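# Find the slack control line and latch its clutch open

## Task

Five control lines lead into the grey console, and inside it one of them has come free so nothing is tensioning it. It cannot be spotted visually, but the lines can be handled to tell them apart. Identify the loose one and use its red lever to fully open its clutch so that the clutch remains open unaided. The task fails if any other clutch's lever is raised to or close to its opening point (a trial counts), or if any other line is allowed to slide into the console. The result must hold without the robot. Finish by releasing and pulling the arm away. Nothing may be knocked or placed off the table.

## Robot and tools

ROBOT. A single arm with seven revolute joints and a two-finger parallel gripper. The only camera is cam_wrist (504x504, fisheye), mounted on the hand. The arm's base may sit slightly tilted relative to the table.

FRAME. Results report end_effector_position (metres) and end_effector_quat_wxyz in the scene frame. Its origin is on the tabletop under the arm's base, +z is up, and +y is to the left when facing along +x. The printed hand position may be somewhat wrong, especially when the arm is stretched out. end_effector_position is the point between the pads when they are closed. The fingers extend along the gripper's +z axis and close along its y axis. Closed fingertips reach about 33 mm past that point, and fully open ones about 9 mm. Closing pushes the tips roughly 24 mm farther out, so leave clearance above surfaces.

JOINT ORDER (every row and every per-joint list): waist, shoulder, upper arm roll, elbow, forearm roll, wrist pitch, wrist roll. Stated ranges in radians: waist -2.744 to 2.744, shoulder -1.784 to 1.784, upper arm roll -2.901 to 2.901, elbow -3.042 to -0.152, forearm roll -2.807 to 2.807, wrist pitch 0.544 to 4.517, wrist roll -3.016 to 3.016. The true ends can differ by up to 0.018 either way.

ROW. One row has 10 plain numbers for this one arm. The first 7 are absolute joint target angles in radians, in the order above, as printed under Joint positions. The last 3 are gripper/position, gripper/force_limit and gripper/speed, each scaled -1 to 1. Position: +1 is fully open (140 mm), the pads touch near -0.8, and -1 closes until blocked. Force_limit, for parts up to 40 mm wide: about 14 N at -1, 60 N at 0, 107 N at +1. Speed of the pad gap: about 30 mm/s at -1, 140 at 0, 250 at +1. A row is refused if a joint target is over 0.018 rad beyond a range end and also farther out than that joint's last reading. A target past the real end is clipped there, and the result may say "joint sent to its limit" (no such line does not prove more room).

execute_actions(actions): a list of actions. Each action is a list of up to 15 rows, one per 1/30 s control step, so one action is 0.5 s. Fewer rows means the last row is held to fill 15 steps. An empty list just returns state and images. Per step, each joint's target is capped at a lead over its measured angle: 0.248 rad for waist, shoulder, upper arm roll and elbow, 0.677 for forearm roll, 0.715 for wrist pitch, 1.54 for wrist roll. Targets are also scaled back if they would move the gripper over 70 mm from where it is. So long moves need several actions, and an unfinished one must be resent. The result line Joint targets shows what the joints are currently driven toward. To keep a joint still, resend that value. Step readings list joint positions at some steps, and HELD marks steps that were cut back.

move(target, speed, blocking): target is one absolute 10-number row. All joints travel together and finish at the same moment, so the hand follows a curve. Nothing is avoided on the way. speed is the top rate in rad/s of the joint with the longest way to go, 0.01 to 2, default 0.5. Path time is 0.5 to 10 s, and a longer path is cut off at 10 s. Gripper values are applied at the start. The move: line gives the ending (done, off_target, moving, held, fault), limits=held or limits=none, and the joint farthest from its target. With blocking=false you get a result after 0.5 s while motion continues. Other moves and execute_actions are refused until a result shows it ended, so use wait or stop first. Faster motion and targets set deeper past a contact both push harder.

wait(seconds): 0 to 10. The arm keeps its last command, and it returns early if a running move ends. stop(): brakes a running move, which needs some room, and the fingers keep going. zoom_image(camera, region): camera "cam_wrist", region [x0, y0, x1, y1] in pixels from the top-left, at most 504 by 504. finished_scene(scene): pass the number of the current scene. It ends that scene for good, and the goal must already hold. Replying with no tool call also ends the session.

RESULT LINES. object_status codes: 0 moving, 1 blocked while opening, 2 blocked while closing (a grip), 3 reached the commanded position or the pads met. position_measured is in counts, 3 fully open to 230 closed, not linear. To squeeze harder while status is 2, raise force_limit and nudge position, e.g. -1 to -0.98. "joint command not followed" means the clearance check changed or blocked targets, and mounting blocks and posts count as part of the arm.

CAMERA. cam_wrist: model=fisheye, K=[[236.515, 0, 251.529], [0, 236.278, 249.578], [0, 0, 1]], D=[0.12, 0, 0, 0], theta_max_deg=73.8. Its pose comes from the reported joints. The starting T_world_to_cam=[[0.575675, -0.346221, 0.740763, -0.227921], [-0.813041, -0.338717, 0.473534, 0.195288], [0.0869612, -0.874873, -0.476482, 0.540741], [0, 0, 0, 1]], pos_world=[0.242963, 0.460315, 0.334014]. Expect errors of about 0.5% in focal length, 1.5 px in the principal point, and 0.5 deg and 2.5 mm in pose.

SAFETY. Any contact torque at a load limit (waist 35, shoulder 35, upper arm roll 32, elbow 30, forearm roll 12, wrist pitch 12, wrist roll 12 N m), or an outside force of 40 N on the arm, tool or held object (weight counts), freezes the arm for 10 s and drops the rest of the call. Holding loads warms the motors. A MOTOR HOT line is a warning, and an OVER-TEMPERATURE FAULT sets the brakes until they cool. Avoid drops, slams and hard shoves.

TASK ADVICE. To test a line, grip it and tug gently. The slack one gives without pulling back, while tensioned ones resist, so ease them back rather than releasing them. Never lift another clutch's lever close to its open point. Raise the chosen lever fully, check it stays up, then open the gripper and back away.

Each tool is called after "Call:" by a JSON object that holds its "op" and its "data", one argument or row to a line.

## Session

Call:
{"op": "execute_actions", "data": {
  "actions": []
}}

Scene clock: 0.00 s.
end_effector_position=(+0.2520, +0.2948, +0.2543) position_measured=3 object_status=3 end_effector_quat_wxyz=(+0.420, +0.780, +0.463, +0.032)
Joint names: [waist, shoulder, upper arm roll, elbow, forearm roll, wrist pitch, wrist roll]
Joint positions: [ 1.22  -0.038  0.098 -2.216 -0.597  1.528 -1.116]
Joint velocities: [-0.001  0.    -0.    -0.     0.     0.001 -0.002]
Joint targets: [1.220 -0.038 0.098 -2.216 -0.597 1.528 -1.116]

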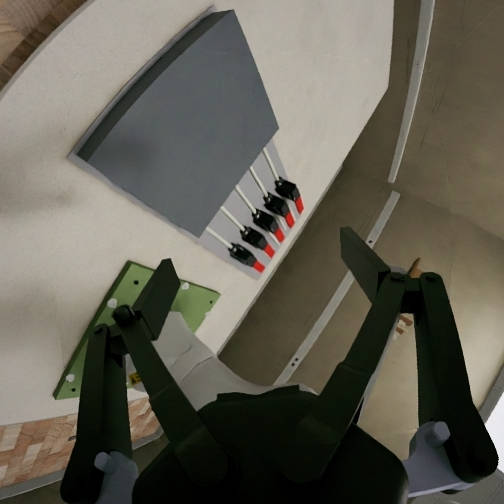

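Call:
{"op": "move", "data": {
  "target": [0,-0.3,0,-2.0,0,1.7,0.785,1,0,0],
  "speed": 0.8
}}

Scene clock: 4.50 s.
end_effector_position=(+0.4624, +0.0150, +0.3901) position_measured=3 object_status=3 end_effector_quat_wxyz=(-0.002, -0.398, +0.917, -0.006)
Joint names: [waist, shoulder, upper arm roll, elbow, forearm roll, wrist pitch, wrist roll]
Joint positions: [ 0.002 -0.3   -0.002 -2.001 -0.004  1.698  0.78 ]
Joint velocities: [ 0.    -0.001  0.001 -0.    -0.001 -0.     0.005]
Joint targets: [0.000 -0.300 0.000 -2.000 0.000 1.700 0.785]
move: done; limits=none; farthest joint: the wrist roll, 0.005 radians from its target (1.901 radians at the start)
camera_calibration (this result's frames):
cam_wrist: T_world_to_cam=[[-0.593973, 0.804483, -0.0018087, 0.266845], [0.719803, 0.532453, 0.445396, -0.503549], [0.359277, 0.263252, -0.895332, 0.362787], [0, 0, 0, 1]] pos_world=[0.390614, -0.04206, 0.549576]

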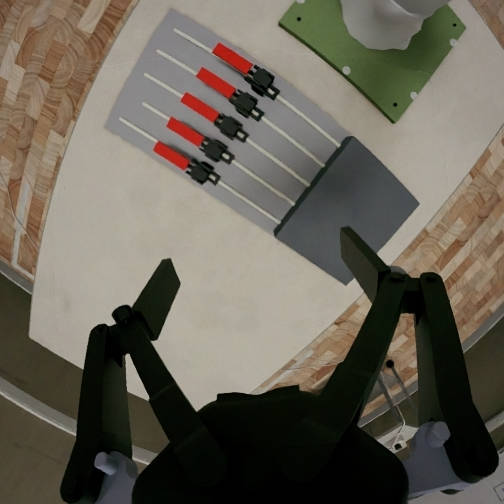

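Call:
{"op": "move", "data": {
  "target": [0.04,-0.4,0,-2.587,0,2.187,0.075,1,0,0],
  "speed": 0.6
}}

Call:
{"op": "zoom_image", "data": {
  "camera": "cam_wrist",
  "region": [80,0,420,300]
}}

Scene clock: 8.17 s.
end_effector_position=(+0.4001, +0.0266, +0.2001) position_measured=3 object_status=3 end_effector_quat_wxyz=(+0.003, +0.702, -0.712, +0.005)
Joint names: [waist, shoulder, upper arm roll, elbow, forearm roll, wrist pitch, wrist roll]
Joint positions: [ 0.038 -0.399 -0.001 -2.586 -0.004  2.185  0.08 ]
Joint velocities: [-0.001 -0.     0.    -0.001  0.    -0.    -0.005]
Joint targets: [0.040 -0.400 0.000 -2.587 0.000 2.187 0.075]
move: done; limits=none; farthest joint: the wrist roll, 0.005 radians from its target (0.707 radians at the start)
camera_calibration (this result's frames):
cam_wrist: T_world_to_cam=[[-0.980592, 0.196012, 0.00434979, 0.389778], [0.177769, 0.879532, 0.441386, -0.171837], [0.0826912, 0.433592, -0.897307, 0.318503], [0, 0, 0, 1]] pos_world=[0.386423, -0.063366, 0.359946]

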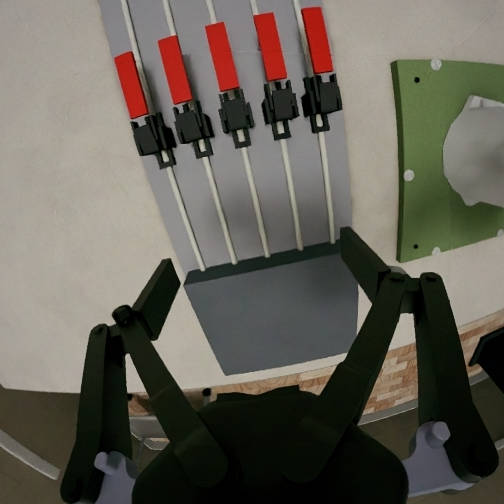

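Region (80, 0, 420, 300) of cam_wrist's 504x504 image, scaled by 1.482, with more detail than that image has; it fills the top 445 rows of this view, and the rest is white.

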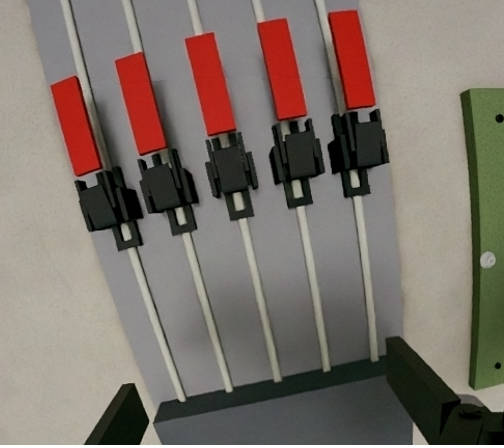

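Call:
{"op": "move", "data": {
  "target": [0.04,-0.094,0,-2.722,0,2.628,0.04,-0.35,-1,0],
  "speed": 0.3
}}

Scene clock: 10.87 s.
end_effector_position=(+0.4001, +0.0257, +0.0608) position_measured=173 object_status=3 end_effector_quat_wxyz=(+0.002, +0.715, -0.699, +0.005)
Joint names: [waist, shoulder, upper arm roll, elbow, forearm roll, wrist pitch, wrist roll]
Joint positions: [ 0.038 -0.095 -0.001 -2.721 -0.004  2.625  0.044]
Joint velocities: [-0.    -0.002 -0.001  0.001  0.001  0.004 -0.004]
Joint targets: [0.040 -0.094 0.000 -2.722 0.000 2.628 0.040]
move: done; limits=none; farthest joint: the forearm roll, 0.004 radians from its target (0.004 radians at the start)
camera_calibration (this result's frames):
cam_wrist: T_world_to_cam=[[-0.98717, 0.159645, 0.00305865, 0.394148], [0.144519, 0.885165, 0.442263, -0.0965009], [0.0678977, 0.437031, -0.89688, 0.19971], [0, 0, 0, 1]] pos_world=[0.389477, -0.064784, 0.220589]

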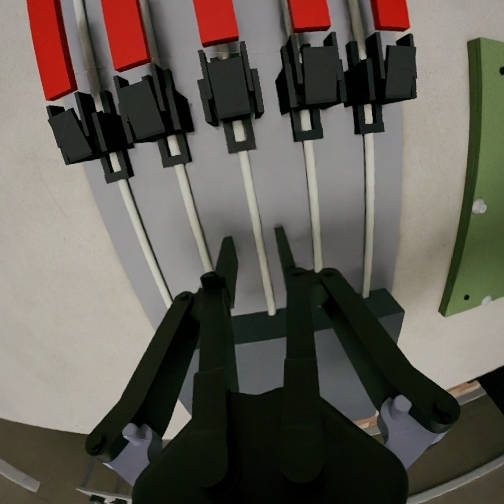

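Call:
{"op": "move", "data": {
  "target": [0.04,-0.058,0,-2.725,0,2.667,0.04,-0.35,-1,0],
  "speed": 0.1
}}

Call:
{"op": "move", "data": {
  "target": [0.04,-0.058,0,-2.725,0,2.667,0.04,-1,-1,-0.5]
}}

Call:
{"op": "move", "data": {
  "target": [0.04,-0.11,0,-2.72,0,2.61,0.04,-1,-1,-0.5],
  "speed": 0.05
}}

Scene clock: 12.07 s.
end_effector_position=(+0.4002, +0.0257, +0.0489) position_measured=173 object_status=3 end_effector_quat_wxyz=(+0.002, +0.715, -0.699, +0.005)
Joint names: [waist, shoulder, upper arm roll, elbow, forearm roll, wrist pitch, wrist roll]
Joint positions: [ 0.038 -0.06  -0.001 -2.724 -0.004  2.664  0.043]
Joint velocities: [-0.001 -0.    -0.001 -0.    -0.     0.004 -0.001]
Joint targets: [0.040 -0.058 0.000 -2.725 0.000 2.667 0.040]
move: done; limits=none; farthest joint: the forearm roll, 0.004 radians from its target (0.004 radians at the start)
camera_calibration (this result's frames):
cam_wrist: T_world_to_cam=[[-0.98729, 0.158904, 0.00281822, 0.394367], [0.143741, 0.885235, 0.442377, -0.0908759], [0.0678005, 0.437159, -0.896825, 0.189062], [0, 0, 0, 1]] pos_world=[0.389598, -0.0648701, 0.208646]

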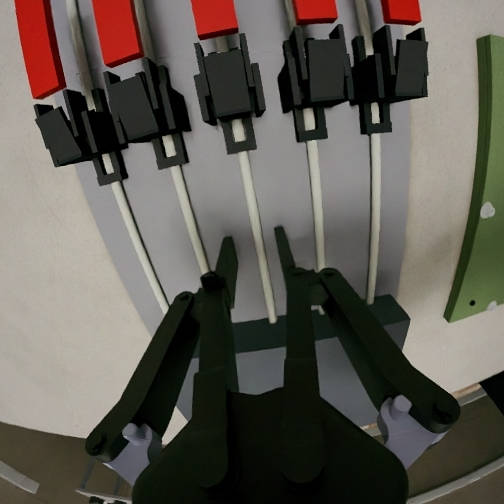

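Scene clock: 12.77 s.
end_effector_position=(+0.4001, +0.0257, +0.0488) position_measured=220 object_status=2 end_effector_quat_wxyz=(+0.002, +0.715, -0.699, +0.005)
Joint names: [waist, shoulder, upper arm roll, elbow, forearm roll, wrist pitch, wrist roll]
Joint positions: [ 0.038 -0.06  -0.001 -2.724 -0.004  2.664  0.043]
Joint velocities: [-0.    -0.     0.001  0.002 -0.001 -0.    -0.001]
Joint targets: [0.040 -0.058 0.000 -2.725 0.000 2.667 0.040]
move: done; limits=none; farthest joint: the forearm roll, 0.004 radians from its target (0.004 radians at the start)
camera_calibration (this result's frames):
cam_wrist: T_world_to_cam=[[-0.987291, 0.158899, 0.00283395, 0.394331], [0.143743, 0.885236, 0.442374, -0.0908501], [0.0677839, 0.437159, -0.896826, 0.189034], [0, 0, 0, 1]] pos_world=[0.389565, -0.0648726, 0.208603]

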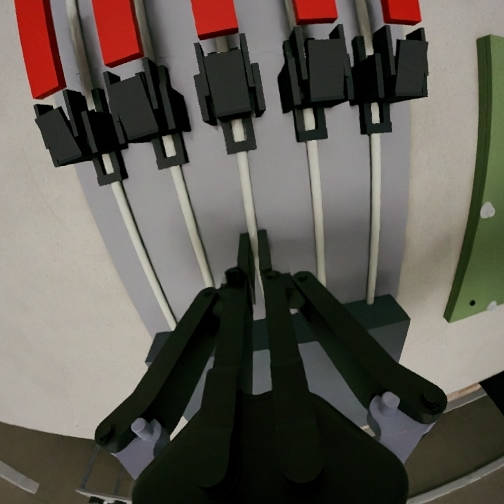

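Scene clock: 14.23 s.
end_effector_position=(+0.3967, +0.0248, +0.0627) position_measured=220 object_status=2 end_effector_quat_wxyz=(+0.005, +0.715, -0.699, +0.002)
Joint names: [waist, shoulder, upper arm roll, elbow, forearm roll, wrist pitch, wrist roll]
Joint positions: [ 0.037 -0.106 -0.003 -2.724 -0.004  2.61   0.043]
Joint velocities: [ 0.001 -0.001  0.    -0.001  0.001 -0.004 -0.   ]
Joint targets: [0.040 -0.110 0.000 -2.720 0.000 2.610 0.040]
move: done; limits=none; farthest joint: the shoulder, 0.004 radians from its target (0.050 radians at the start)
camera_calibration (this result's frames):
cam_wrist: T_world_to_cam=[[-0.986897, 0.161015, 0.0104328, 0.390365], [0.149072, 0.885131, 0.440818, -0.09773], [0.0617439, 0.436597, -0.897536, 0.204607], [0, 0, 0, 1]] pos_world=[0.387186, -0.0656815, 0.22265]

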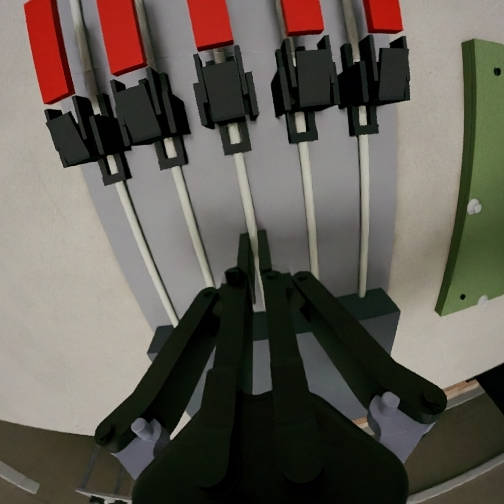

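Call:
{"op": "move", "data": {
  "target": [0.04,-0.058,0,-2.725,0,2.667,0.04,-1,-1,-0.5],
  "speed": 0.05
}}

Call:
{"op": "move", "data": {
  "target": [-0.02,-0.058,0,-2.725,0,2.667,-0.02,-1,-1,-0.5],
  "speed": 0.05
}}

Scene clock: 15.90 s.
end_effector_position=(+0.3993, +0.0258, +0.0486) position_measured=220 object_status=2 end_effector_quat_wxyz=(+0.003, +0.716, -0.699, +0.004)
Joint names: [waist, shoulder, upper arm roll, elbow, forearm roll, wrist pitch, wrist roll]
Joint positions: [ 0.038 -0.06  -0.001 -2.724 -0.003  2.662  0.043]
Joint velocities: [-0.     0.001  0.    -0.002  0.002  0.003 -0.   ]
Joint targets: [0.040 -0.058 0.000 -2.725 0.000 2.667 0.040]
move: done; limits=none; farthest joint: the wrist pitch, 0.005 radians from its target (0.058 radians at the start)
camera_calibration (this result's frames):
cam_wrist: T_world_to_cam=[[-0.987344, 0.158513, 0.00507653, 0.393441], [0.144412, 0.885357, 0.441913, -0.0909994], [0.0655544, 0.437054, -0.897043, 0.189784], [0, 0, 0, 1]] pos_world=[0.389162, -0.0647443, 0.208461]

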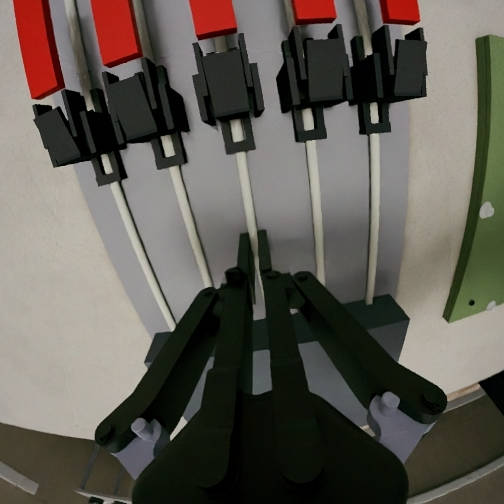

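Scene clock: 17.83 s.
end_effector_position=(+0.4009, +0.0077, +0.0490) position_measured=220 object_status=2 end_effector_quat_wxyz=(+0.002, +0.719, -0.695, +0.005)
Joint names: [waist, shoulder, upper arm roll, elbow, forearm roll, wrist pitch, wrist roll]
Joint positions: [-0.012 -0.06   0.004 -2.724 -0.001  2.665 -0.015]
Joint velocities: [-0.     0.     0.001 -0.001  0.001  0.    -0.006]
Joint targets: [-0.020 -0.058 0.000 -2.725 0.000 2.667 -0.020]
move: done; limits=none; farthest joint: the waist, 0.008 radians from its target (0.058 radians at the start)
camera_calibration (this result's frames):
cam_wrist: T_world_to_cam=[[-0.988938, 0.148306, 0.00277647, 0.398717], [0.134158, 0.886295, 0.443265, -0.0713429], [0.0632781, 0.438734, -0.896387, 0.198735], [0, 0, 0, 1]] pos_world=[0.391301, -0.0830929, 0.20866]

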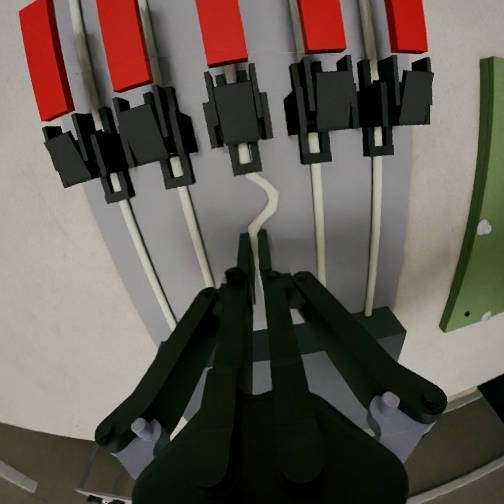

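Call:
{"op": "move", "data": {
  "target": [0.04,-0.058,0,-2.725,0,2.667,0.04,-1,-1,-0.5],
  "speed": 0.06
}}

Call:
{"op": "move", "data": {
  "target": [0.04,-0.04,0,-2.726,0,2.686,0.04,0.6,-1,-0.5],
  "speed": 0.02
}}

Call:
{"op": "move", "data": {
  "target": [0.04,-0.058,0,-2.725,0,2.667,0.04,-0.35,-1,-0.5],
  "speed": 0.04
}}

Scene clock: 19.80 s.
end_effector_position=(+0.4002, +0.0257, +0.0488) position_measured=220 object_status=2 end_effector_quat_wxyz=(+0.002, +0.717, -0.697, +0.005)
Joint names: [waist, shoulder, upper arm roll, elbow, forearm roll, wrist pitch, wrist roll]
Joint positions: [ 0.036 -0.059  0.    -2.724 -0.001  2.665  0.035]
Joint velocities: [ 0.    -0.     0.    -0.    -0.    -0.     0.005]
Joint targets: [0.040 -0.058 0.000 -2.725 0.000 2.667 0.040]
move: done; limits=none; farthest joint: the wrist roll, 0.005 radians from its target (0.056 radians at the start)
camera_calibration (this result's frames):
cam_wrist: T_world_to_cam=[[-0.988149, 0.153477, 0.00263671, 0.394903], [0.138712, 0.88547, 0.44351, -0.0888986], [0.0657337, 0.438619, -0.896266, 0.189743], [0, 0, 0, 1]] pos_world=[0.390082, -0.0651162, 0.208446]

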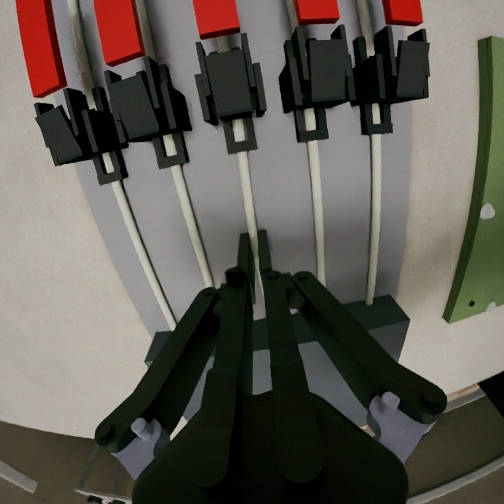

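Scene clock: 21.37 s.
end_effector_position=(+0.3992, +0.0262, +0.0425) position_measured=53 object_status=3 end_effector_quat_wxyz=(+0.002, +0.717, -0.697, +0.004)
Joint names: [waist, shoulder, upper arm roll, elbow, forearm roll, wrist pitch, wrist roll]
Joint positions: [ 0.038 -0.042 -0.    -2.727 -0.001  2.683  0.038]
Joint velocities: [ 0.     0.001  0.     0.001  0.001  0.005 -0.   ]
Joint targets: [0.040 -0.040 0.000 -2.726 0.000 2.686 0.040]
move: done; limits=none; farthest joint: the wrist pitch, 0.003 radians from its target (0.021 radians at the start)
camera_calibration (this result's frames):
cam_wrist: T_world_to_cam=[[-0.987988, 0.154466, 0.00452225, 0.393651], [0.140452, 0.885376, 0.443151, -0.0871419], [0.0644479, 0.438462, -0.896436, 0.184459], [0, 0, 0, 1]] pos_world=[0.389273, -0.0645307, 0.202192]

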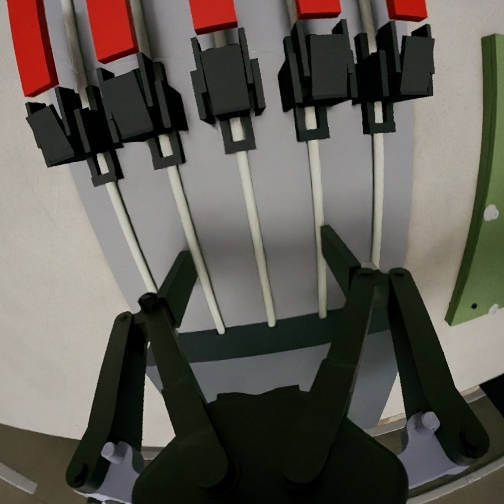

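Scene clock: 22.53 s.
end_effector_position=(+0.4019, +0.0262, +0.0494) position_measured=173 object_status=3 end_effector_quat_wxyz=(-0.000, +0.716, -0.698, +0.006)
Joint names: [waist, shoulder, upper arm roll, elbow, forearm roll, wrist pitch, wrist roll]
Joint positions: [ 0.038 -0.059 -0.001 -2.724 -0.001  2.67   0.039]
Joint velocities: [ 0.001 -0.001  0.001 -0.001  0.001 -0.004 -0.001]
Joint targets: [0.040 -0.058 0.000 -2.725 0.000 2.667 0.040]
move: done; limits=none; farthest joint: the wrist pitch, 0.003 radians from its target (0.016 radians at the start)
camera_calibration (this result's frames):
cam_wrist: T_world_to_cam=[[-0.987729, 0.156164, -0.0022154, 0.396515], [0.138912, 0.884919, 0.444547, -0.0900108], [0.0713824, 0.438784, -0.895753, 0.187609], [0, 0, 0, 1]] pos_world=[0.390761, -0.0645885, 0.208943]

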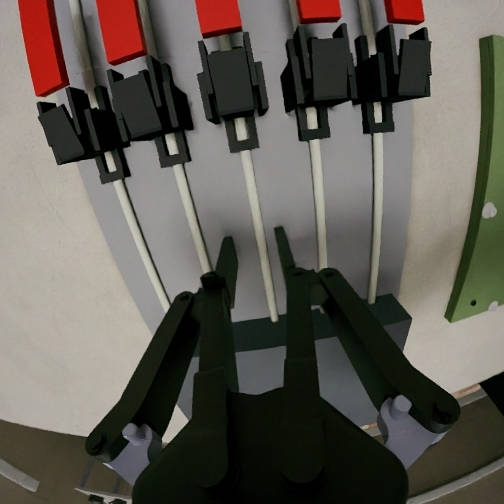

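Call:
{"op": "move", "data": {
  "target": [0.04,-0.075,0,-2.724,0,2.649,0.04,0.85,-1,0],
  "speed": 0.1
}}

Call:
{"op": "move", "data": {
  "target": [0.04,-0.015,0,-2.727,0,2.712,0.04,0.85,-1,-0.5],
  "speed": 0.08
}}

Call:
{"op": "move", "data": {
  "target": [0.04,-0.015,0,-2.727,0,2.712,0.04,0.25,-1,-0.7]
}}

Call:
{"op": "move", "data": {
  "target": [0.04,-0.015,0,-2.727,0,2.712,0.04,0.85,-1,-0.5]
}}

Scene clock: 23.77 s.
end_effector_position=(+0.4003, +0.0262, +0.0534) position_measured=22 object_status=3 end_effector_quat_wxyz=(+0.001, +0.716, -0.698, +0.005)
Joint names: [waist, shoulder, upper arm roll, elbow, forearm roll, wrist pitch, wrist roll]
Joint positions: [ 0.038 -0.073 -0.001 -2.724 -0.001  2.652  0.039]
Joint velocities: [-0.001 -0.001  0.001 -0.    -0.    -0.002 -0.001]
Joint targets: [0.040 -0.075 0.000 -2.724 0.000 2.649 0.040]
move: done; limits=none; farthest joint: the wrist pitch, 0.003 radians from its target (0.020 radians at the start)
camera_calibration (this result's frames):
cam_wrist: T_world_to_cam=[[-0.987728, 0.156171, 0.00187368, 0.394699], [0.140776, 0.885038, 0.443722, -0.092215], [0.0676383, 0.43854, -0.896163, 0.192858], [0, 0, 0, 1]] pos_world=[0.389793, -0.0646027, 0.21301]

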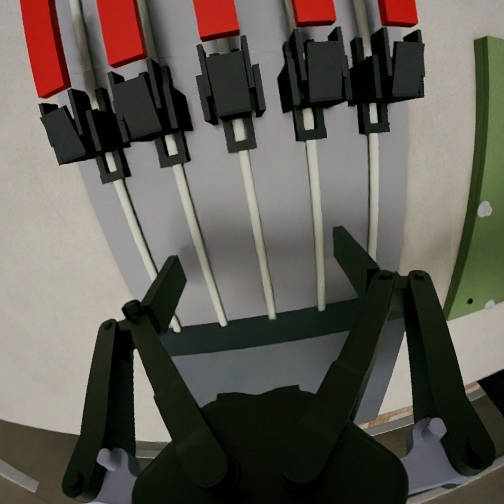

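Scene clock: 25.03 s.
end_effector_position=(+0.4000, +0.0260, +0.0349) position_measured=22 object_status=3 end_effector_quat_wxyz=(+0.002, +0.716, -0.698, +0.004)
Joint names: [waist, shoulder, upper arm roll, elbow, forearm roll, wrist pitch, wrist roll]
Joint positions: [ 0.038 -0.017 -0.001 -2.726 -0.001  2.709  0.039]
Joint velocities: [-0.    -0.     0.     0.    -0.001  0.005 -0.   ]
Joint targets: [0.040 -0.015 0.000 -2.727 0.000 2.712 0.040]
move: done; limits=none; farthest joint: the wrist pitch, 0.003 radians from its target (0.060 radians at the start)
camera_calibration (this result's frames):
cam_wrist: T_world_to_cam=[[-0.987729, 0.156148, 0.00309716, 0.394444], [0.141311, 0.885081, 0.443467, -0.0840426], [0.0665051, 0.438463, -0.896285, 0.176879], [0, 0, 0, 1]] pos_world=[0.389716, -0.064762, 0.194583]

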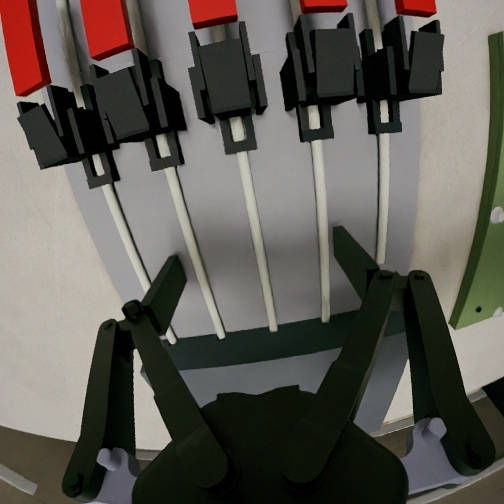

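Scene clock: 26.00 s.
end_effector_position=(+0.4072, +0.0258, +0.0393) position_measured=98 object_status=0 end_effector_quat_wxyz=(-0.005, +0.716, -0.698, +0.010)
Joint names: [waist, shoulder, upper arm roll, elbow, forearm roll, wrist pitch, wrist roll]
Joint positions: [ 0.038 -0.022 -0.002 -2.721 -0.001  2.717  0.037]
Joint velocities: [ 0.    -0.     0.    -0.001  0.001  0.001  0.002]
Joint targets: [0.040 -0.015 0.000 -2.727 0.000 2.712 0.040]
move: done; limits=none; farthest joint: the shoulder, 0.007 radians from its target (0.002 radians at the start)
camera_calibration (this result's frames):
cam_wrist: T_world_to_cam=[[-0.987646, 0.156059, -0.0142036, 0.402175], [0.133346, 0.884581, 0.446918, -0.0836911], [0.0823096, 0.439503, -0.894462, 0.173916], [0, 0, 0, 1]] pos_world=[0.394052, -0.0651679, 0.198677]

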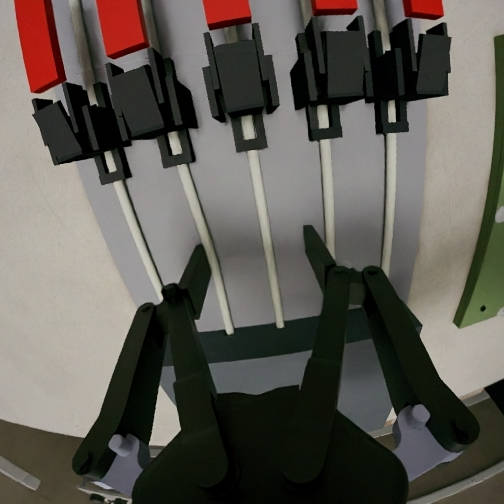

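Scene clock: 26.77 s.
end_effector_position=(+0.4017, +0.0257, +0.0354) position_measured=22 object_status=0 end_effector_quat_wxyz=(-0.000, +0.717, -0.697, +0.006)
Joint names: [waist, shoulder, upper arm roll, elbow, forearm roll, wrist pitch, wrist roll]
Joint positions: [ 0.038 -0.017 -0.002 -2.726 -0.001  2.714  0.037]
Joint velocities: [ 0.     0.    -0.001  0.    -0.001 -0.001 -0.001]
Joint targets: [0.040 -0.015 0.000 -2.727 0.000 2.712 0.040]
move: done; limits=none; farthest joint: the wrist roll, 0.003 radians from its target (0.003 radians at the start)
camera_calibration (this result's frames):
cam_wrist: T_world_to_cam=[[-0.987834, 0.1555, -0.00188004, 0.396434], [0.13847, 0.885021, 0.444481, -0.0831109], [0.0707808, 0.438813, -0.895786, 0.17562], [0, 0, 0, 1]] pos_world=[0.390689, -0.0651552, 0.195005]

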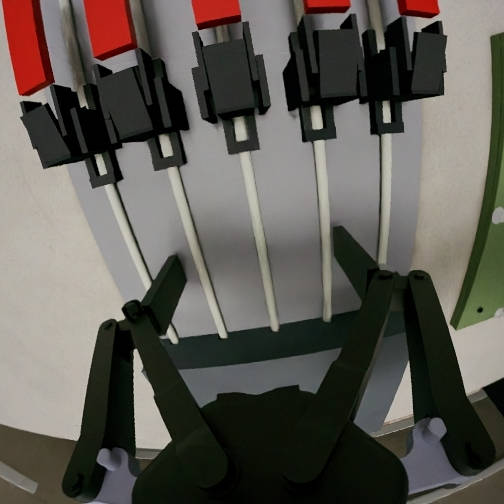

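Call:
{"op": "move", "data": {
  "target": [0.04,-0.15,0,-2.72,0,2.57,0.04,0.85,-1,0],
  "speed": 0.2
}}

Call:
{"op": "move", "data": {
  "target": [0.035,-0.01,0,-2.551,0,2.541,0.035,-0.35,-1,0],
  "speed": 0.3
}}

Call:
{"op": "move", "data": {
  "target": [0.035,0.072,0,-2.551,0,2.623,0.035,-0.35,-1,0],
  "speed": 0.12
}}

Call:
{"op": "move", "data": {
  "target": [0.035,0.072,0,-2.551,0,2.623,0.035,-1,-1,-0.5]
}}

Call:
{"op": "move", "data": {
  "target": [0.0,0.072,0,-2.551,0,2.623,0.0,-1,-1,-0.5],
  "speed": 0.05
}}

Scene clock: 28.80 s.
end_effector_position=(+0.3985, +0.0259, +0.0776) position_measured=22 object_status=3 end_effector_quat_wxyz=(+0.001, +0.717, -0.697, +0.005)
Joint names: [waist, shoulder, upper arm roll, elbow, forearm roll, wrist pitch, wrist roll]
Joint positions: [ 0.038 -0.148 -0.002 -2.72  -0.001  2.573  0.037]
Joint velocities: [ 0.001 -0.    -0.001  0.     0.001 -0.005 -0.001]
Joint targets: [0.040 -0.150 0.000 -2.720 0.000 2.570 0.040]
move: done; limits=none; farthest joint: the wrist pitch, 0.003 radians from its target (0.144 radians at the start)
camera_calibration (this result's frames):
cam_wrist: T_world_to_cam=[[-0.987844, 0.155428, 0.00240039, 0.392977], [0.14034, 0.885094, 0.443749, -0.102351], [0.0668465, 0.438692, -0.896148, 0.215152], [0, 0, 0, 1]] pos_world=[0.388181, -0.0648748, 0.237283]

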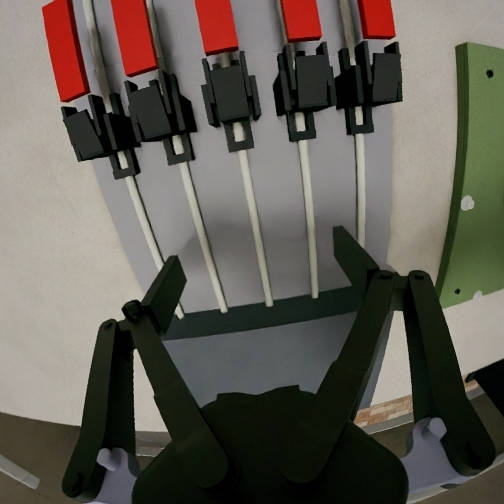

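Scene clock: 29.83 s.
end_effector_position=(+0.4518, +0.0289, +0.0791) position_measured=173 object_status=3 end_effector_quat_wxyz=(+0.001, +0.716, -0.698, +0.006)
Joint names: [waist, shoulder, upper arm roll, elbow, forearm roll, wrist pitch, wrist roll]
Joint positions: [ 0.037 -0.012 -0.002 -2.552 -0.001  2.544  0.037]
Joint velocities: [ 0.     0.001 -0.001 -0.     0.001 -0.004 -0.001]
Joint targets: [0.035 -0.010 0.000 -2.551 0.000 2.541 0.035]
move: done; limits=none; farthest joint: the wrist pitch, 0.003 radians from its target (0.032 radians at the start)
camera_calibration (this result's frames):
cam_wrist: T_world_to_cam=[[-0.987704, 0.156337, -0.000109395, 0.445275], [0.140031, 0.885002, 0.44403, -0.112934], [0.069515, 0.438555, -0.896012, 0.210392], [0, 0, 0, 1]] pos_world=[0.440989, -0.0619343, 0.238709]

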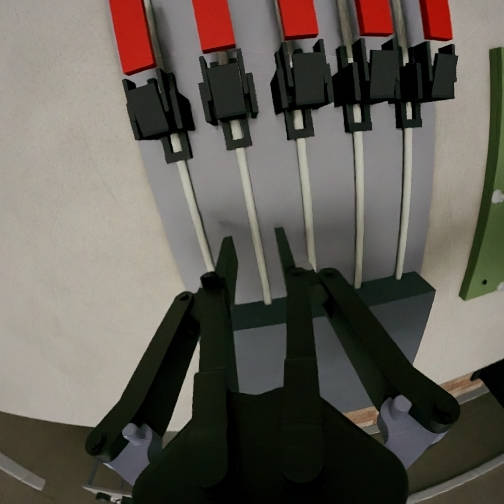

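Scene clock: 31.10 s.
end_effector_position=(+0.4529, +0.0286, +0.0487) position_measured=173 object_status=3 end_effector_quat_wxyz=(+0.003, +0.716, -0.698, +0.004)
Joint names: [waist, shoulder, upper arm roll, elbow, forearm roll, wrist pitch, wrist roll]
Joint positions: [ 0.037  0.071 -0.002 -2.552 -0.001  2.62   0.037]
Joint velocities: [ 0.    -0.     0.    -0.001 -0.     0.004 -0.001]
Joint targets: [0.035 0.072 0.000 -2.551 0.000 2.623 0.035]
move: done; limits=none; farthest joint: the wrist pitch, 0.003 radians from its target (0.079 radians at the start)
camera_calibration (this result's frames):
cam_wrist: T_world_to_cam=[[-0.987688, 0.156357, 0.00504574, 0.446152], [0.142393, 0.885187, 0.442909, -0.100406], [0.0647857, 0.438174, -0.896552, 0.185331], [0, 0, 0, 1]] pos_world=[0.442949, -0.062088, 0.208379]

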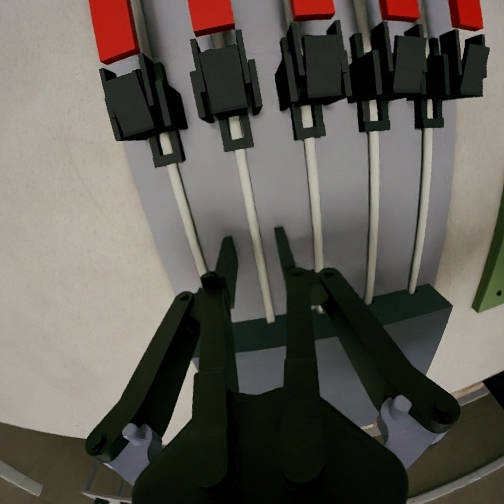

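Scene clock: 31.80 s.
end_effector_position=(+0.4530, +0.0286, +0.0487) position_measured=220 object_status=2 end_effector_quat_wxyz=(+0.003, +0.716, -0.698, +0.004)
Joint names: [waist, shoulder, upper arm roll, elbow, forearm roll, wrist pitch, wrist roll]
Joint positions: [ 0.037  0.071 -0.002 -2.552 -0.001  2.621  0.037]
Joint velocities: [ 0.    -0.     0.001  0.     0.     0.001  0.   ]
Joint targets: [0.035 0.072 0.000 -2.551 0.000 2.623 0.035]
move: done; limits=none; farthest joint: the waist, 0.002 radians from its target (0.002 radians at the start)
camera_calibration (this result's frames):
cam_wrist: T_world_to_cam=[[-0.987687, 0.156366, 0.00487112, 0.44622], [0.142322, 0.88518, 0.442945, -0.100389], [0.0649498, 0.438184, -0.896536, 0.185262], [0, 0, 0, 1]] pos_world=[0.442981, -0.0620907, 0.208387]

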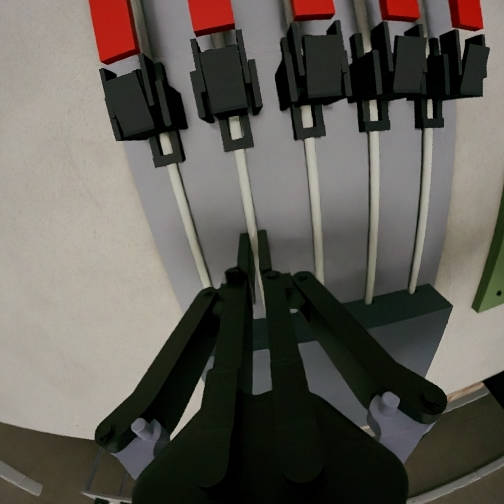

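Scene clock: 33.17 s.
end_effector_position=(+0.4540, +0.0189, +0.0489) position_measured=220 object_status=2 end_effector_quat_wxyz=(+0.002, +0.720, -0.694, +0.004)
Joint names: [waist, shoulder, upper arm roll, elbow, forearm roll, wrist pitch, wrist roll]
Joint positions: [ 0.009  0.071  0.005 -2.552 -0.     2.622  0.005]
Joint velocities: [-0.001 -0.001 -0.     0.001 -0.     0.    -0.006]
Joint targets: [0.000 0.072 0.000 -2.551 0.000 2.623 0.000]
move: done; limits=none; farthest joint: the waist, 0.009 radians from its target (0.037 radians at the start)
camera_calibration (this result's frames):
cam_wrist: T_world_to_cam=[[-0.989151, 0.146856, 0.00360178, 0.449695], [0.133183, 0.886173, 0.443801, -0.0879394], [0.061983, 0.439466, -0.896118, 0.191022], [0, 0, 0, 1]] pos_world=[0.444688, -0.0720586, 0.208586]

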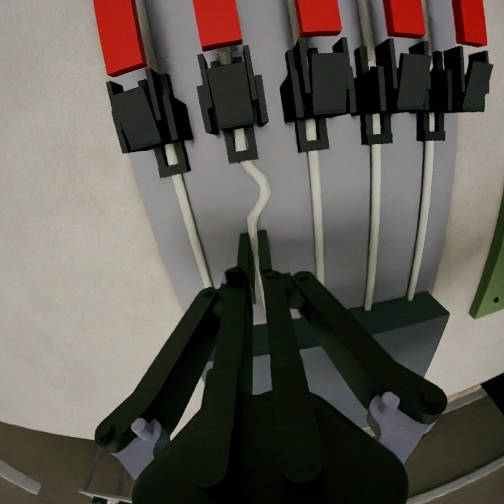

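Loaded. Line 5.

Call:
{"op": "move", "data": {
  "target": [0.035,0.072,0,-2.551,0,2.623,0.035,-1,-1,-0.5],
  "speed": 0.07
}}

Call:
{"op": "move", "data": {
  "target": [0.035,-0.01,0,-2.551,0,2.541,0.035,-0.35,-1,1],
  "speed": 0.15
}}

Call:
{"op": "move", "data": {
  "target": [0.03,0.135,0,-2.36,0,2.495,0.03,-0.35,-1,0],
  "speed": 0.3
}}

Call:
{"op": "move", "data": {
  "target": [0.03,0.204,0,-2.36,0,2.564,0.03,-0.35,-1,0],
  "speed": 0.12
}}

Call:
{"op": "move", "data": {
  "target": [0.03,0.204,0,-2.36,0,2.564,0.03,-1,-1,-0.5]
}}

Call:
{"op": "move", "data": {
  "target": [0.0,0.204,0,-2.36,0,2.564,0.0,-1,-1,-0.5],
  "speed": 0.05
}}

Scene clock: 35.43 s.
end_effector_position=(+0.4536, +0.0286, +0.0488) position_measured=220 object_status=2 end_effector_quat_wxyz=(+0.002, +0.718, -0.696, +0.004)
Joint names: [waist, shoulder, upper arm roll, elbow, forearm roll, wrist pitch, wrist roll]
Joint positions: [ 0.033  0.071  0.002 -2.552 -0.     2.622  0.03 ]
Joint velocities: [ 0.001  0.     0.001 -0.001 -0.001  0.     0.006]
Joint targets: [0.035 0.072 0.000 -2.551 0.000 2.623 0.035]
move: done; limits=none; farthest joint: the wrist roll, 0.005 radians from its target (0.032 radians at the start)
camera_calibration (this result's frames):
cam_wrist: T_world_to_cam=[[-0.988637, 0.150283, 0.00350333, 0.447486], [0.13622, 0.88578, 0.443664, -0.0977673], [0.063572, 0.4391, -0.896186, 0.185993], [0, 0, 0, 1]] pos_world=[0.443895, -0.0623188, 0.208493]

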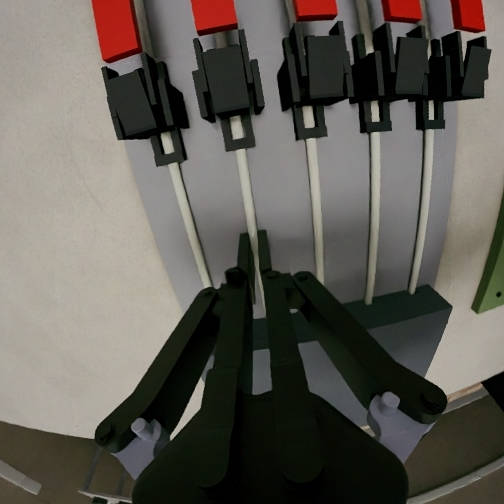

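Scene clock: 36.60 s.
end_effector_position=(+0.4515, +0.0286, +0.0780) position_measured=173 object_status=3 end_effector_quat_wxyz=(+0.001, +0.718, -0.696, +0.005)
Joint names: [waist, shoulder, upper arm roll, elbow, forearm roll, wrist pitch, wrist roll]
Joint positions: [ 0.033 -0.009  0.002 -2.551 -0.     2.544  0.031]
Joint velocities: [-0.001  0.    -0.    -0.001 -0.001 -0.003  0.001]
Joint targets: [0.035 -0.010 0.000 -2.551 0.000 2.541 0.035]
move: done; limits=none; farthest joint: the wrist roll, 0.004 radians from its target (0.005 radians at the start)
camera_calibration (this result's frames):
cam_wrist: T_world_to_cam=[[-0.988402, 0.151842, 0.00217244, 0.445281], [0.137023, 0.885595, 0.443786, -0.11082], [0.0654613, 0.438937, -0.89613, 0.21141], [0, 0, 0, 1]] pos_world=[0.441463, -0.0622661, 0.237664]

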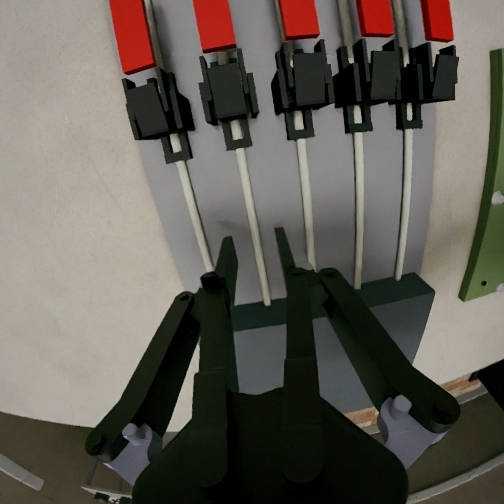

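Scene clock: 37.77 s.
end_effector_position=(+0.5088, +0.0316, +0.0780) position_measured=173 object_status=3 end_effector_quat_wxyz=(+0.000, +0.717, -0.697, +0.005)
Joint names: [waist, shoulder, upper arm roll, elbow, forearm roll, wrist pitch, wrist roll]
Joint positions: [ 0.032  0.133  0.002 -2.361 -0.     2.498  0.031]
Joint velocities: [-0.    -0.001 -0.001  0.001  0.    -0.005 -0.   ]
Joint targets: [0.030 0.135 0.000 -2.360 0.000 2.495 0.030]
move: done; limits=none; farthest joint: the wrist pitch, 0.003 radians from its target (0.049 radians at the start)
camera_calibration (this result's frames):
cam_wrist: T_world_to_cam=[[-0.988238, 0.152926, 0.0000777308, 0.501522], [0.137029, 0.885283, 0.444407, -0.121401], [0.0678924, 0.43919, -0.895825, 0.205006], [0, 0, 0, 1]] pos_world=[0.49834, -0.0592585, 0.237562]

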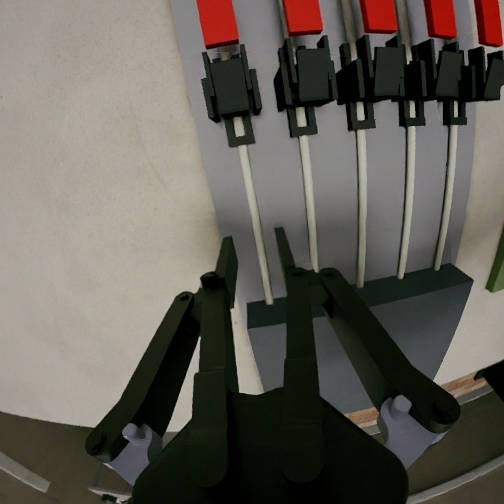

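Scene clock: 38.93 s.
end_effector_position=(+0.5095, +0.0314, +0.0485) position_measured=173 object_status=3 end_effector_quat_wxyz=(+0.002, +0.717, -0.697, +0.004)
Joint names: [waist, shoulder, upper arm roll, elbow, forearm roll, wrist pitch, wrist roll]
Joint positions: [ 0.032  0.202  0.002 -2.361 -0.     2.561  0.031]
Joint velocities: [-0.001  0.001 -0.001 -0.001  0.001  0.006 -0.002]
Joint targets: [0.030 0.204 0.000 -2.360 0.000 2.564 0.030]
move: done; limits=none; farthest joint: the wrist pitch, 0.003 radians from its target (0.066 radians at the start)
camera_calibration (this result's frames):
cam_wrist: T_world_to_cam=[[-0.988204, 0.153058, 0.00508509, 0.501994], [0.13941, 0.885352, 0.443527, -0.109356], [0.0633832, 0.439004, -0.896247, 0.180942], [0, 0, 0, 1]] pos_world=[0.499849, -0.0594502, 0.208118]

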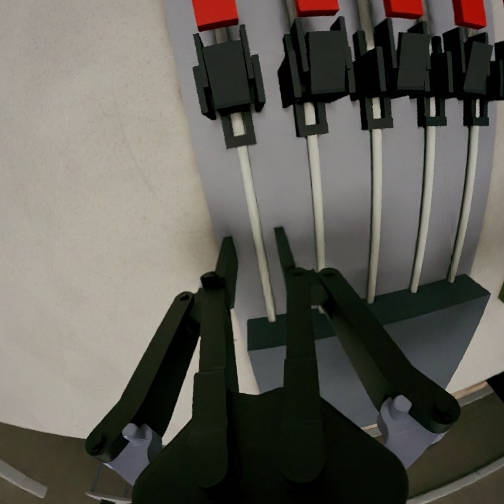

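Scene clock: 39.63 s.
end_effector_position=(+0.5099, +0.0314, +0.0486) position_measured=219 object_status=2 end_effector_quat_wxyz=(+0.002, +0.717, -0.697, +0.004)
Joint names: [waist, shoulder, upper arm roll, elbow, forearm roll, wrist pitch, wrist roll]
Joint positions: [ 0.032  0.202  0.002 -2.361 -0.     2.562  0.031]
Joint velocities: [ 0.001  0.002  0.001 -0.001 -0.001  0.001 -0.001]
Joint targets: [0.030 0.204 0.000 -2.360 0.000 2.564 0.030]
move: done; limits=none; farthest joint: the waist, 0.002 radians from its target (0.002 radians at the start)
camera_calibration (this result's frames):
cam_wrist: T_world_to_cam=[[-0.988209, 0.153059, 0.00404914, 0.502444], [0.138942, 0.885324, 0.44373, -0.109273], [0.0643321, 0.439061, -0.896151, 0.180563], [0, 0, 0, 1]] pos_world=[0.500086, -0.0594397, 0.208266]

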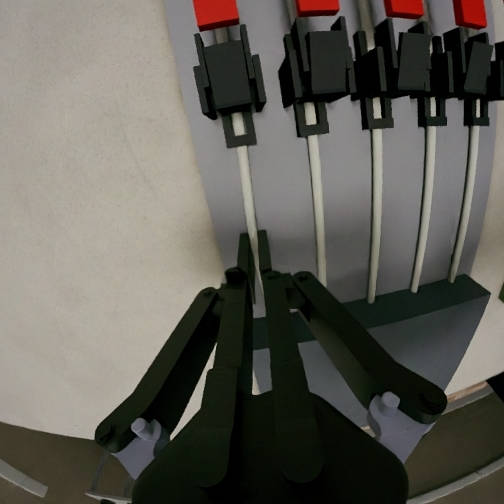

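Scene clock: 40.87 s.
end_effector_position=(+0.5107, +0.0163, +0.0488) position_measured=219 object_status=2 end_effector_quat_wxyz=(+0.002, +0.716, -0.698, +0.004)
Joint names: [waist, shoulder, upper arm roll, elbow, forearm roll, wrist pitch, wrist roll]
Joint positions: [ 0.002  0.202  0.002 -2.361 -0.     2.562  0.005]
Joint velocities: [ 0.     0.    -0.    -0.001 -0.     0.    -0.007]
Joint targets: [-0.000 0.204 0.000 -2.360 0.000 2.564 0.000]
move: done; limits=none; farthest joint: the wrist roll, 0.005 radians from its target (0.031 radians at the start)
camera_calibration (this result's frames):
cam_wrist: T_world_to_cam=[[-0.987696, 0.156337, 0.00389362, 0.505185], [0.141806, 0.884843, 0.443783, -0.0975274], [0.0659343, 0.438875, -0.896126, 0.186444], [0, 0, 0, 1]] pos_world=[0.500506, -0.0745081, 0.208392]

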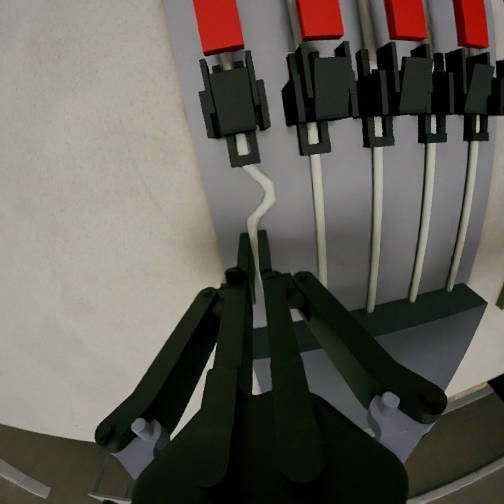

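Call:
{"op": "move", "data": {
  "target": [0.0,0.02,0,-2.36,0,2.38,0.0,-0.25,-1,1],
  "speed": 0.2
}}

Call:
{"op": "move", "data": {
  "target": [-0.383,0.145,0,-2.20,0,2.345,-0.383,-0.25,-1,0],
  "speed": 0.4
}}

Scene clock: 43.03 s.
end_effector_position=(+0.5015, +0.0164, +0.1253) position_measured=160 object_status=3 end_effector_quat_wxyz=(+0.001, +0.717, -0.697, +0.005)
Joint names: [waist, shoulder, upper arm roll, elbow, forearm roll, wrist pitch, wrist roll]
Joint positions: [ 0.002  0.021  0.002 -2.36  -0.     2.383  0.003]
Joint velocities: [-0.     0.001  0.001 -0.    -0.    -0.003 -0.   ]
Joint targets: [0.000 0.020 0.000 -2.360 0.000 2.380 0.000]
move: done; limits=none; farthest joint: the wrist pitch, 0.003 radians from its target (0.182 radians at the start)
camera_calibration (this result's frames):
cam_wrist: T_world_to_cam=[[-0.987929, 0.154903, 0.00132715, 0.496212], [0.139383, 0.885147, 0.443944, -0.129079], [0.0675935, 0.43877, -0.896053, 0.254784], [0, 0, 0, 1]] pos_world=[0.490992, -0.0744023, 0.284945]

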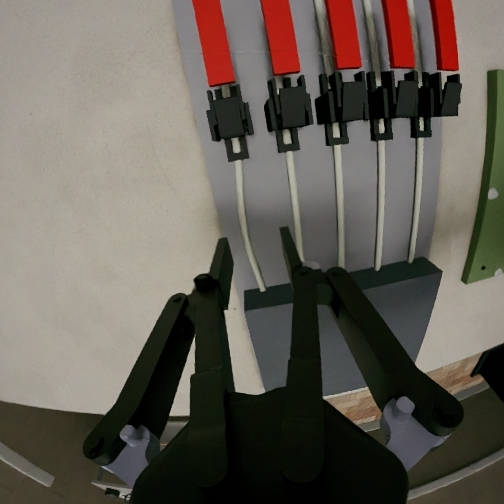

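Scene clock: 45.30 s.
end_effector_position=(+0.5131, -0.1902, +0.1259) position_measured=160 object_status=3 end_effector_quat_wxyz=(+0.001, +0.715, -0.699, +0.006)
Joint names: [waist, shoulder, upper arm roll, elbow, forearm roll, wrist pitch, wrist roll]
Joint positions: [-0.382  0.143 -0.002 -2.201 -0.     2.347 -0.378]
Joint velocities: [-0.001  0.001 -0.001  0.001  0.     0.001 -0.006]
Joint targets: [-0.383 0.145 0.000 -2.200 0.000 2.345 -0.383]
move: done; limits=none; farthest joint: the wrist roll, 0.005 radians from its target (0.386 radians at the start)
camera_calibration (this result's frames):
cam_wrist: T_world_to_cam=[[-0.987005, 0.160691, 0.00066107, 0.540384], [0.144348, 0.884802, 0.443046, 0.0494241], [0.0706083, 0.437384, -0.896499, 0.343424], [0, 0, 0, 1]] pos_world=[0.501979, -0.280773, 0.285625]

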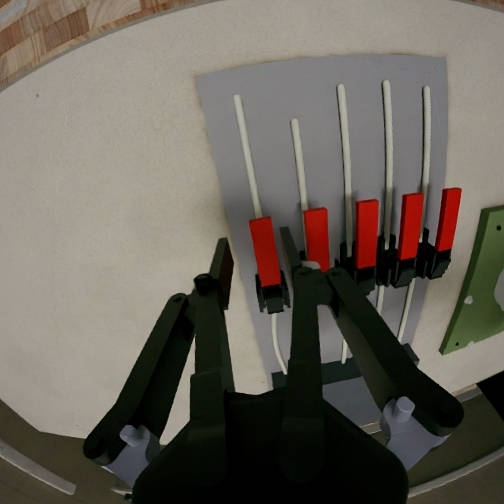

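Call:
{"op": "move", "data": {
  "target": [-0.378,0.215,0,-2.249,0,2.464,-0.36,-0.25,-1,0],
  "speed": 0.12
}}

Scene clock: 49.60 s.
end_effector_position=(+0.5071, -0.1872, +0.0783) position_measured=160 object_status=3 end_effector_quat_wxyz=(+0.002, +0.711, -0.704, +0.004)
Joint names: [waist, shoulder, upper arm roll, elbow, forearm roll, wrist pitch, wrist roll]
Joint positions: [-0.38   0.214 -0.002 -2.248 -0.     2.461 -0.364]
Joint velocities: [ 0.001 -0.    -0.001 -0.001  0.001  0.004  0.003]
Joint targets: [-0.378 0.215 0.000 -2.249 0.000 2.464 -0.360]
move: done; limits=none; farthest joint: the wrist roll, 0.004 radians from its target (0.020 radians at the start)
camera_calibration (this result's frames):
cam_wrist: T_world_to_cam=[[-0.985055, 0.1722, 0.00376495, 0.534945], [0.155977, 0.882558, 0.443579, 0.0623855], [0.0730615, 0.437537, -0.896227, 0.298668], [0, 0, 0, 1]] pos_world=[0.495399, -0.277855, 0.237987]

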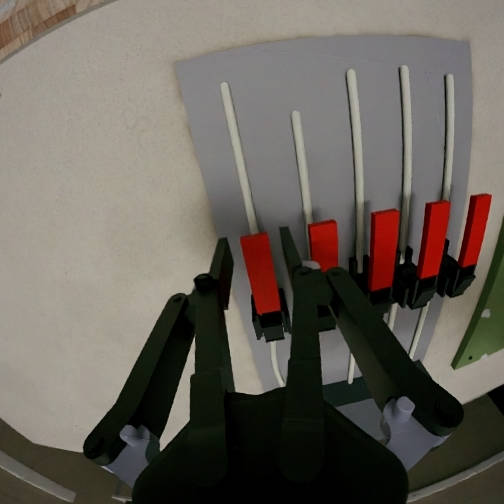

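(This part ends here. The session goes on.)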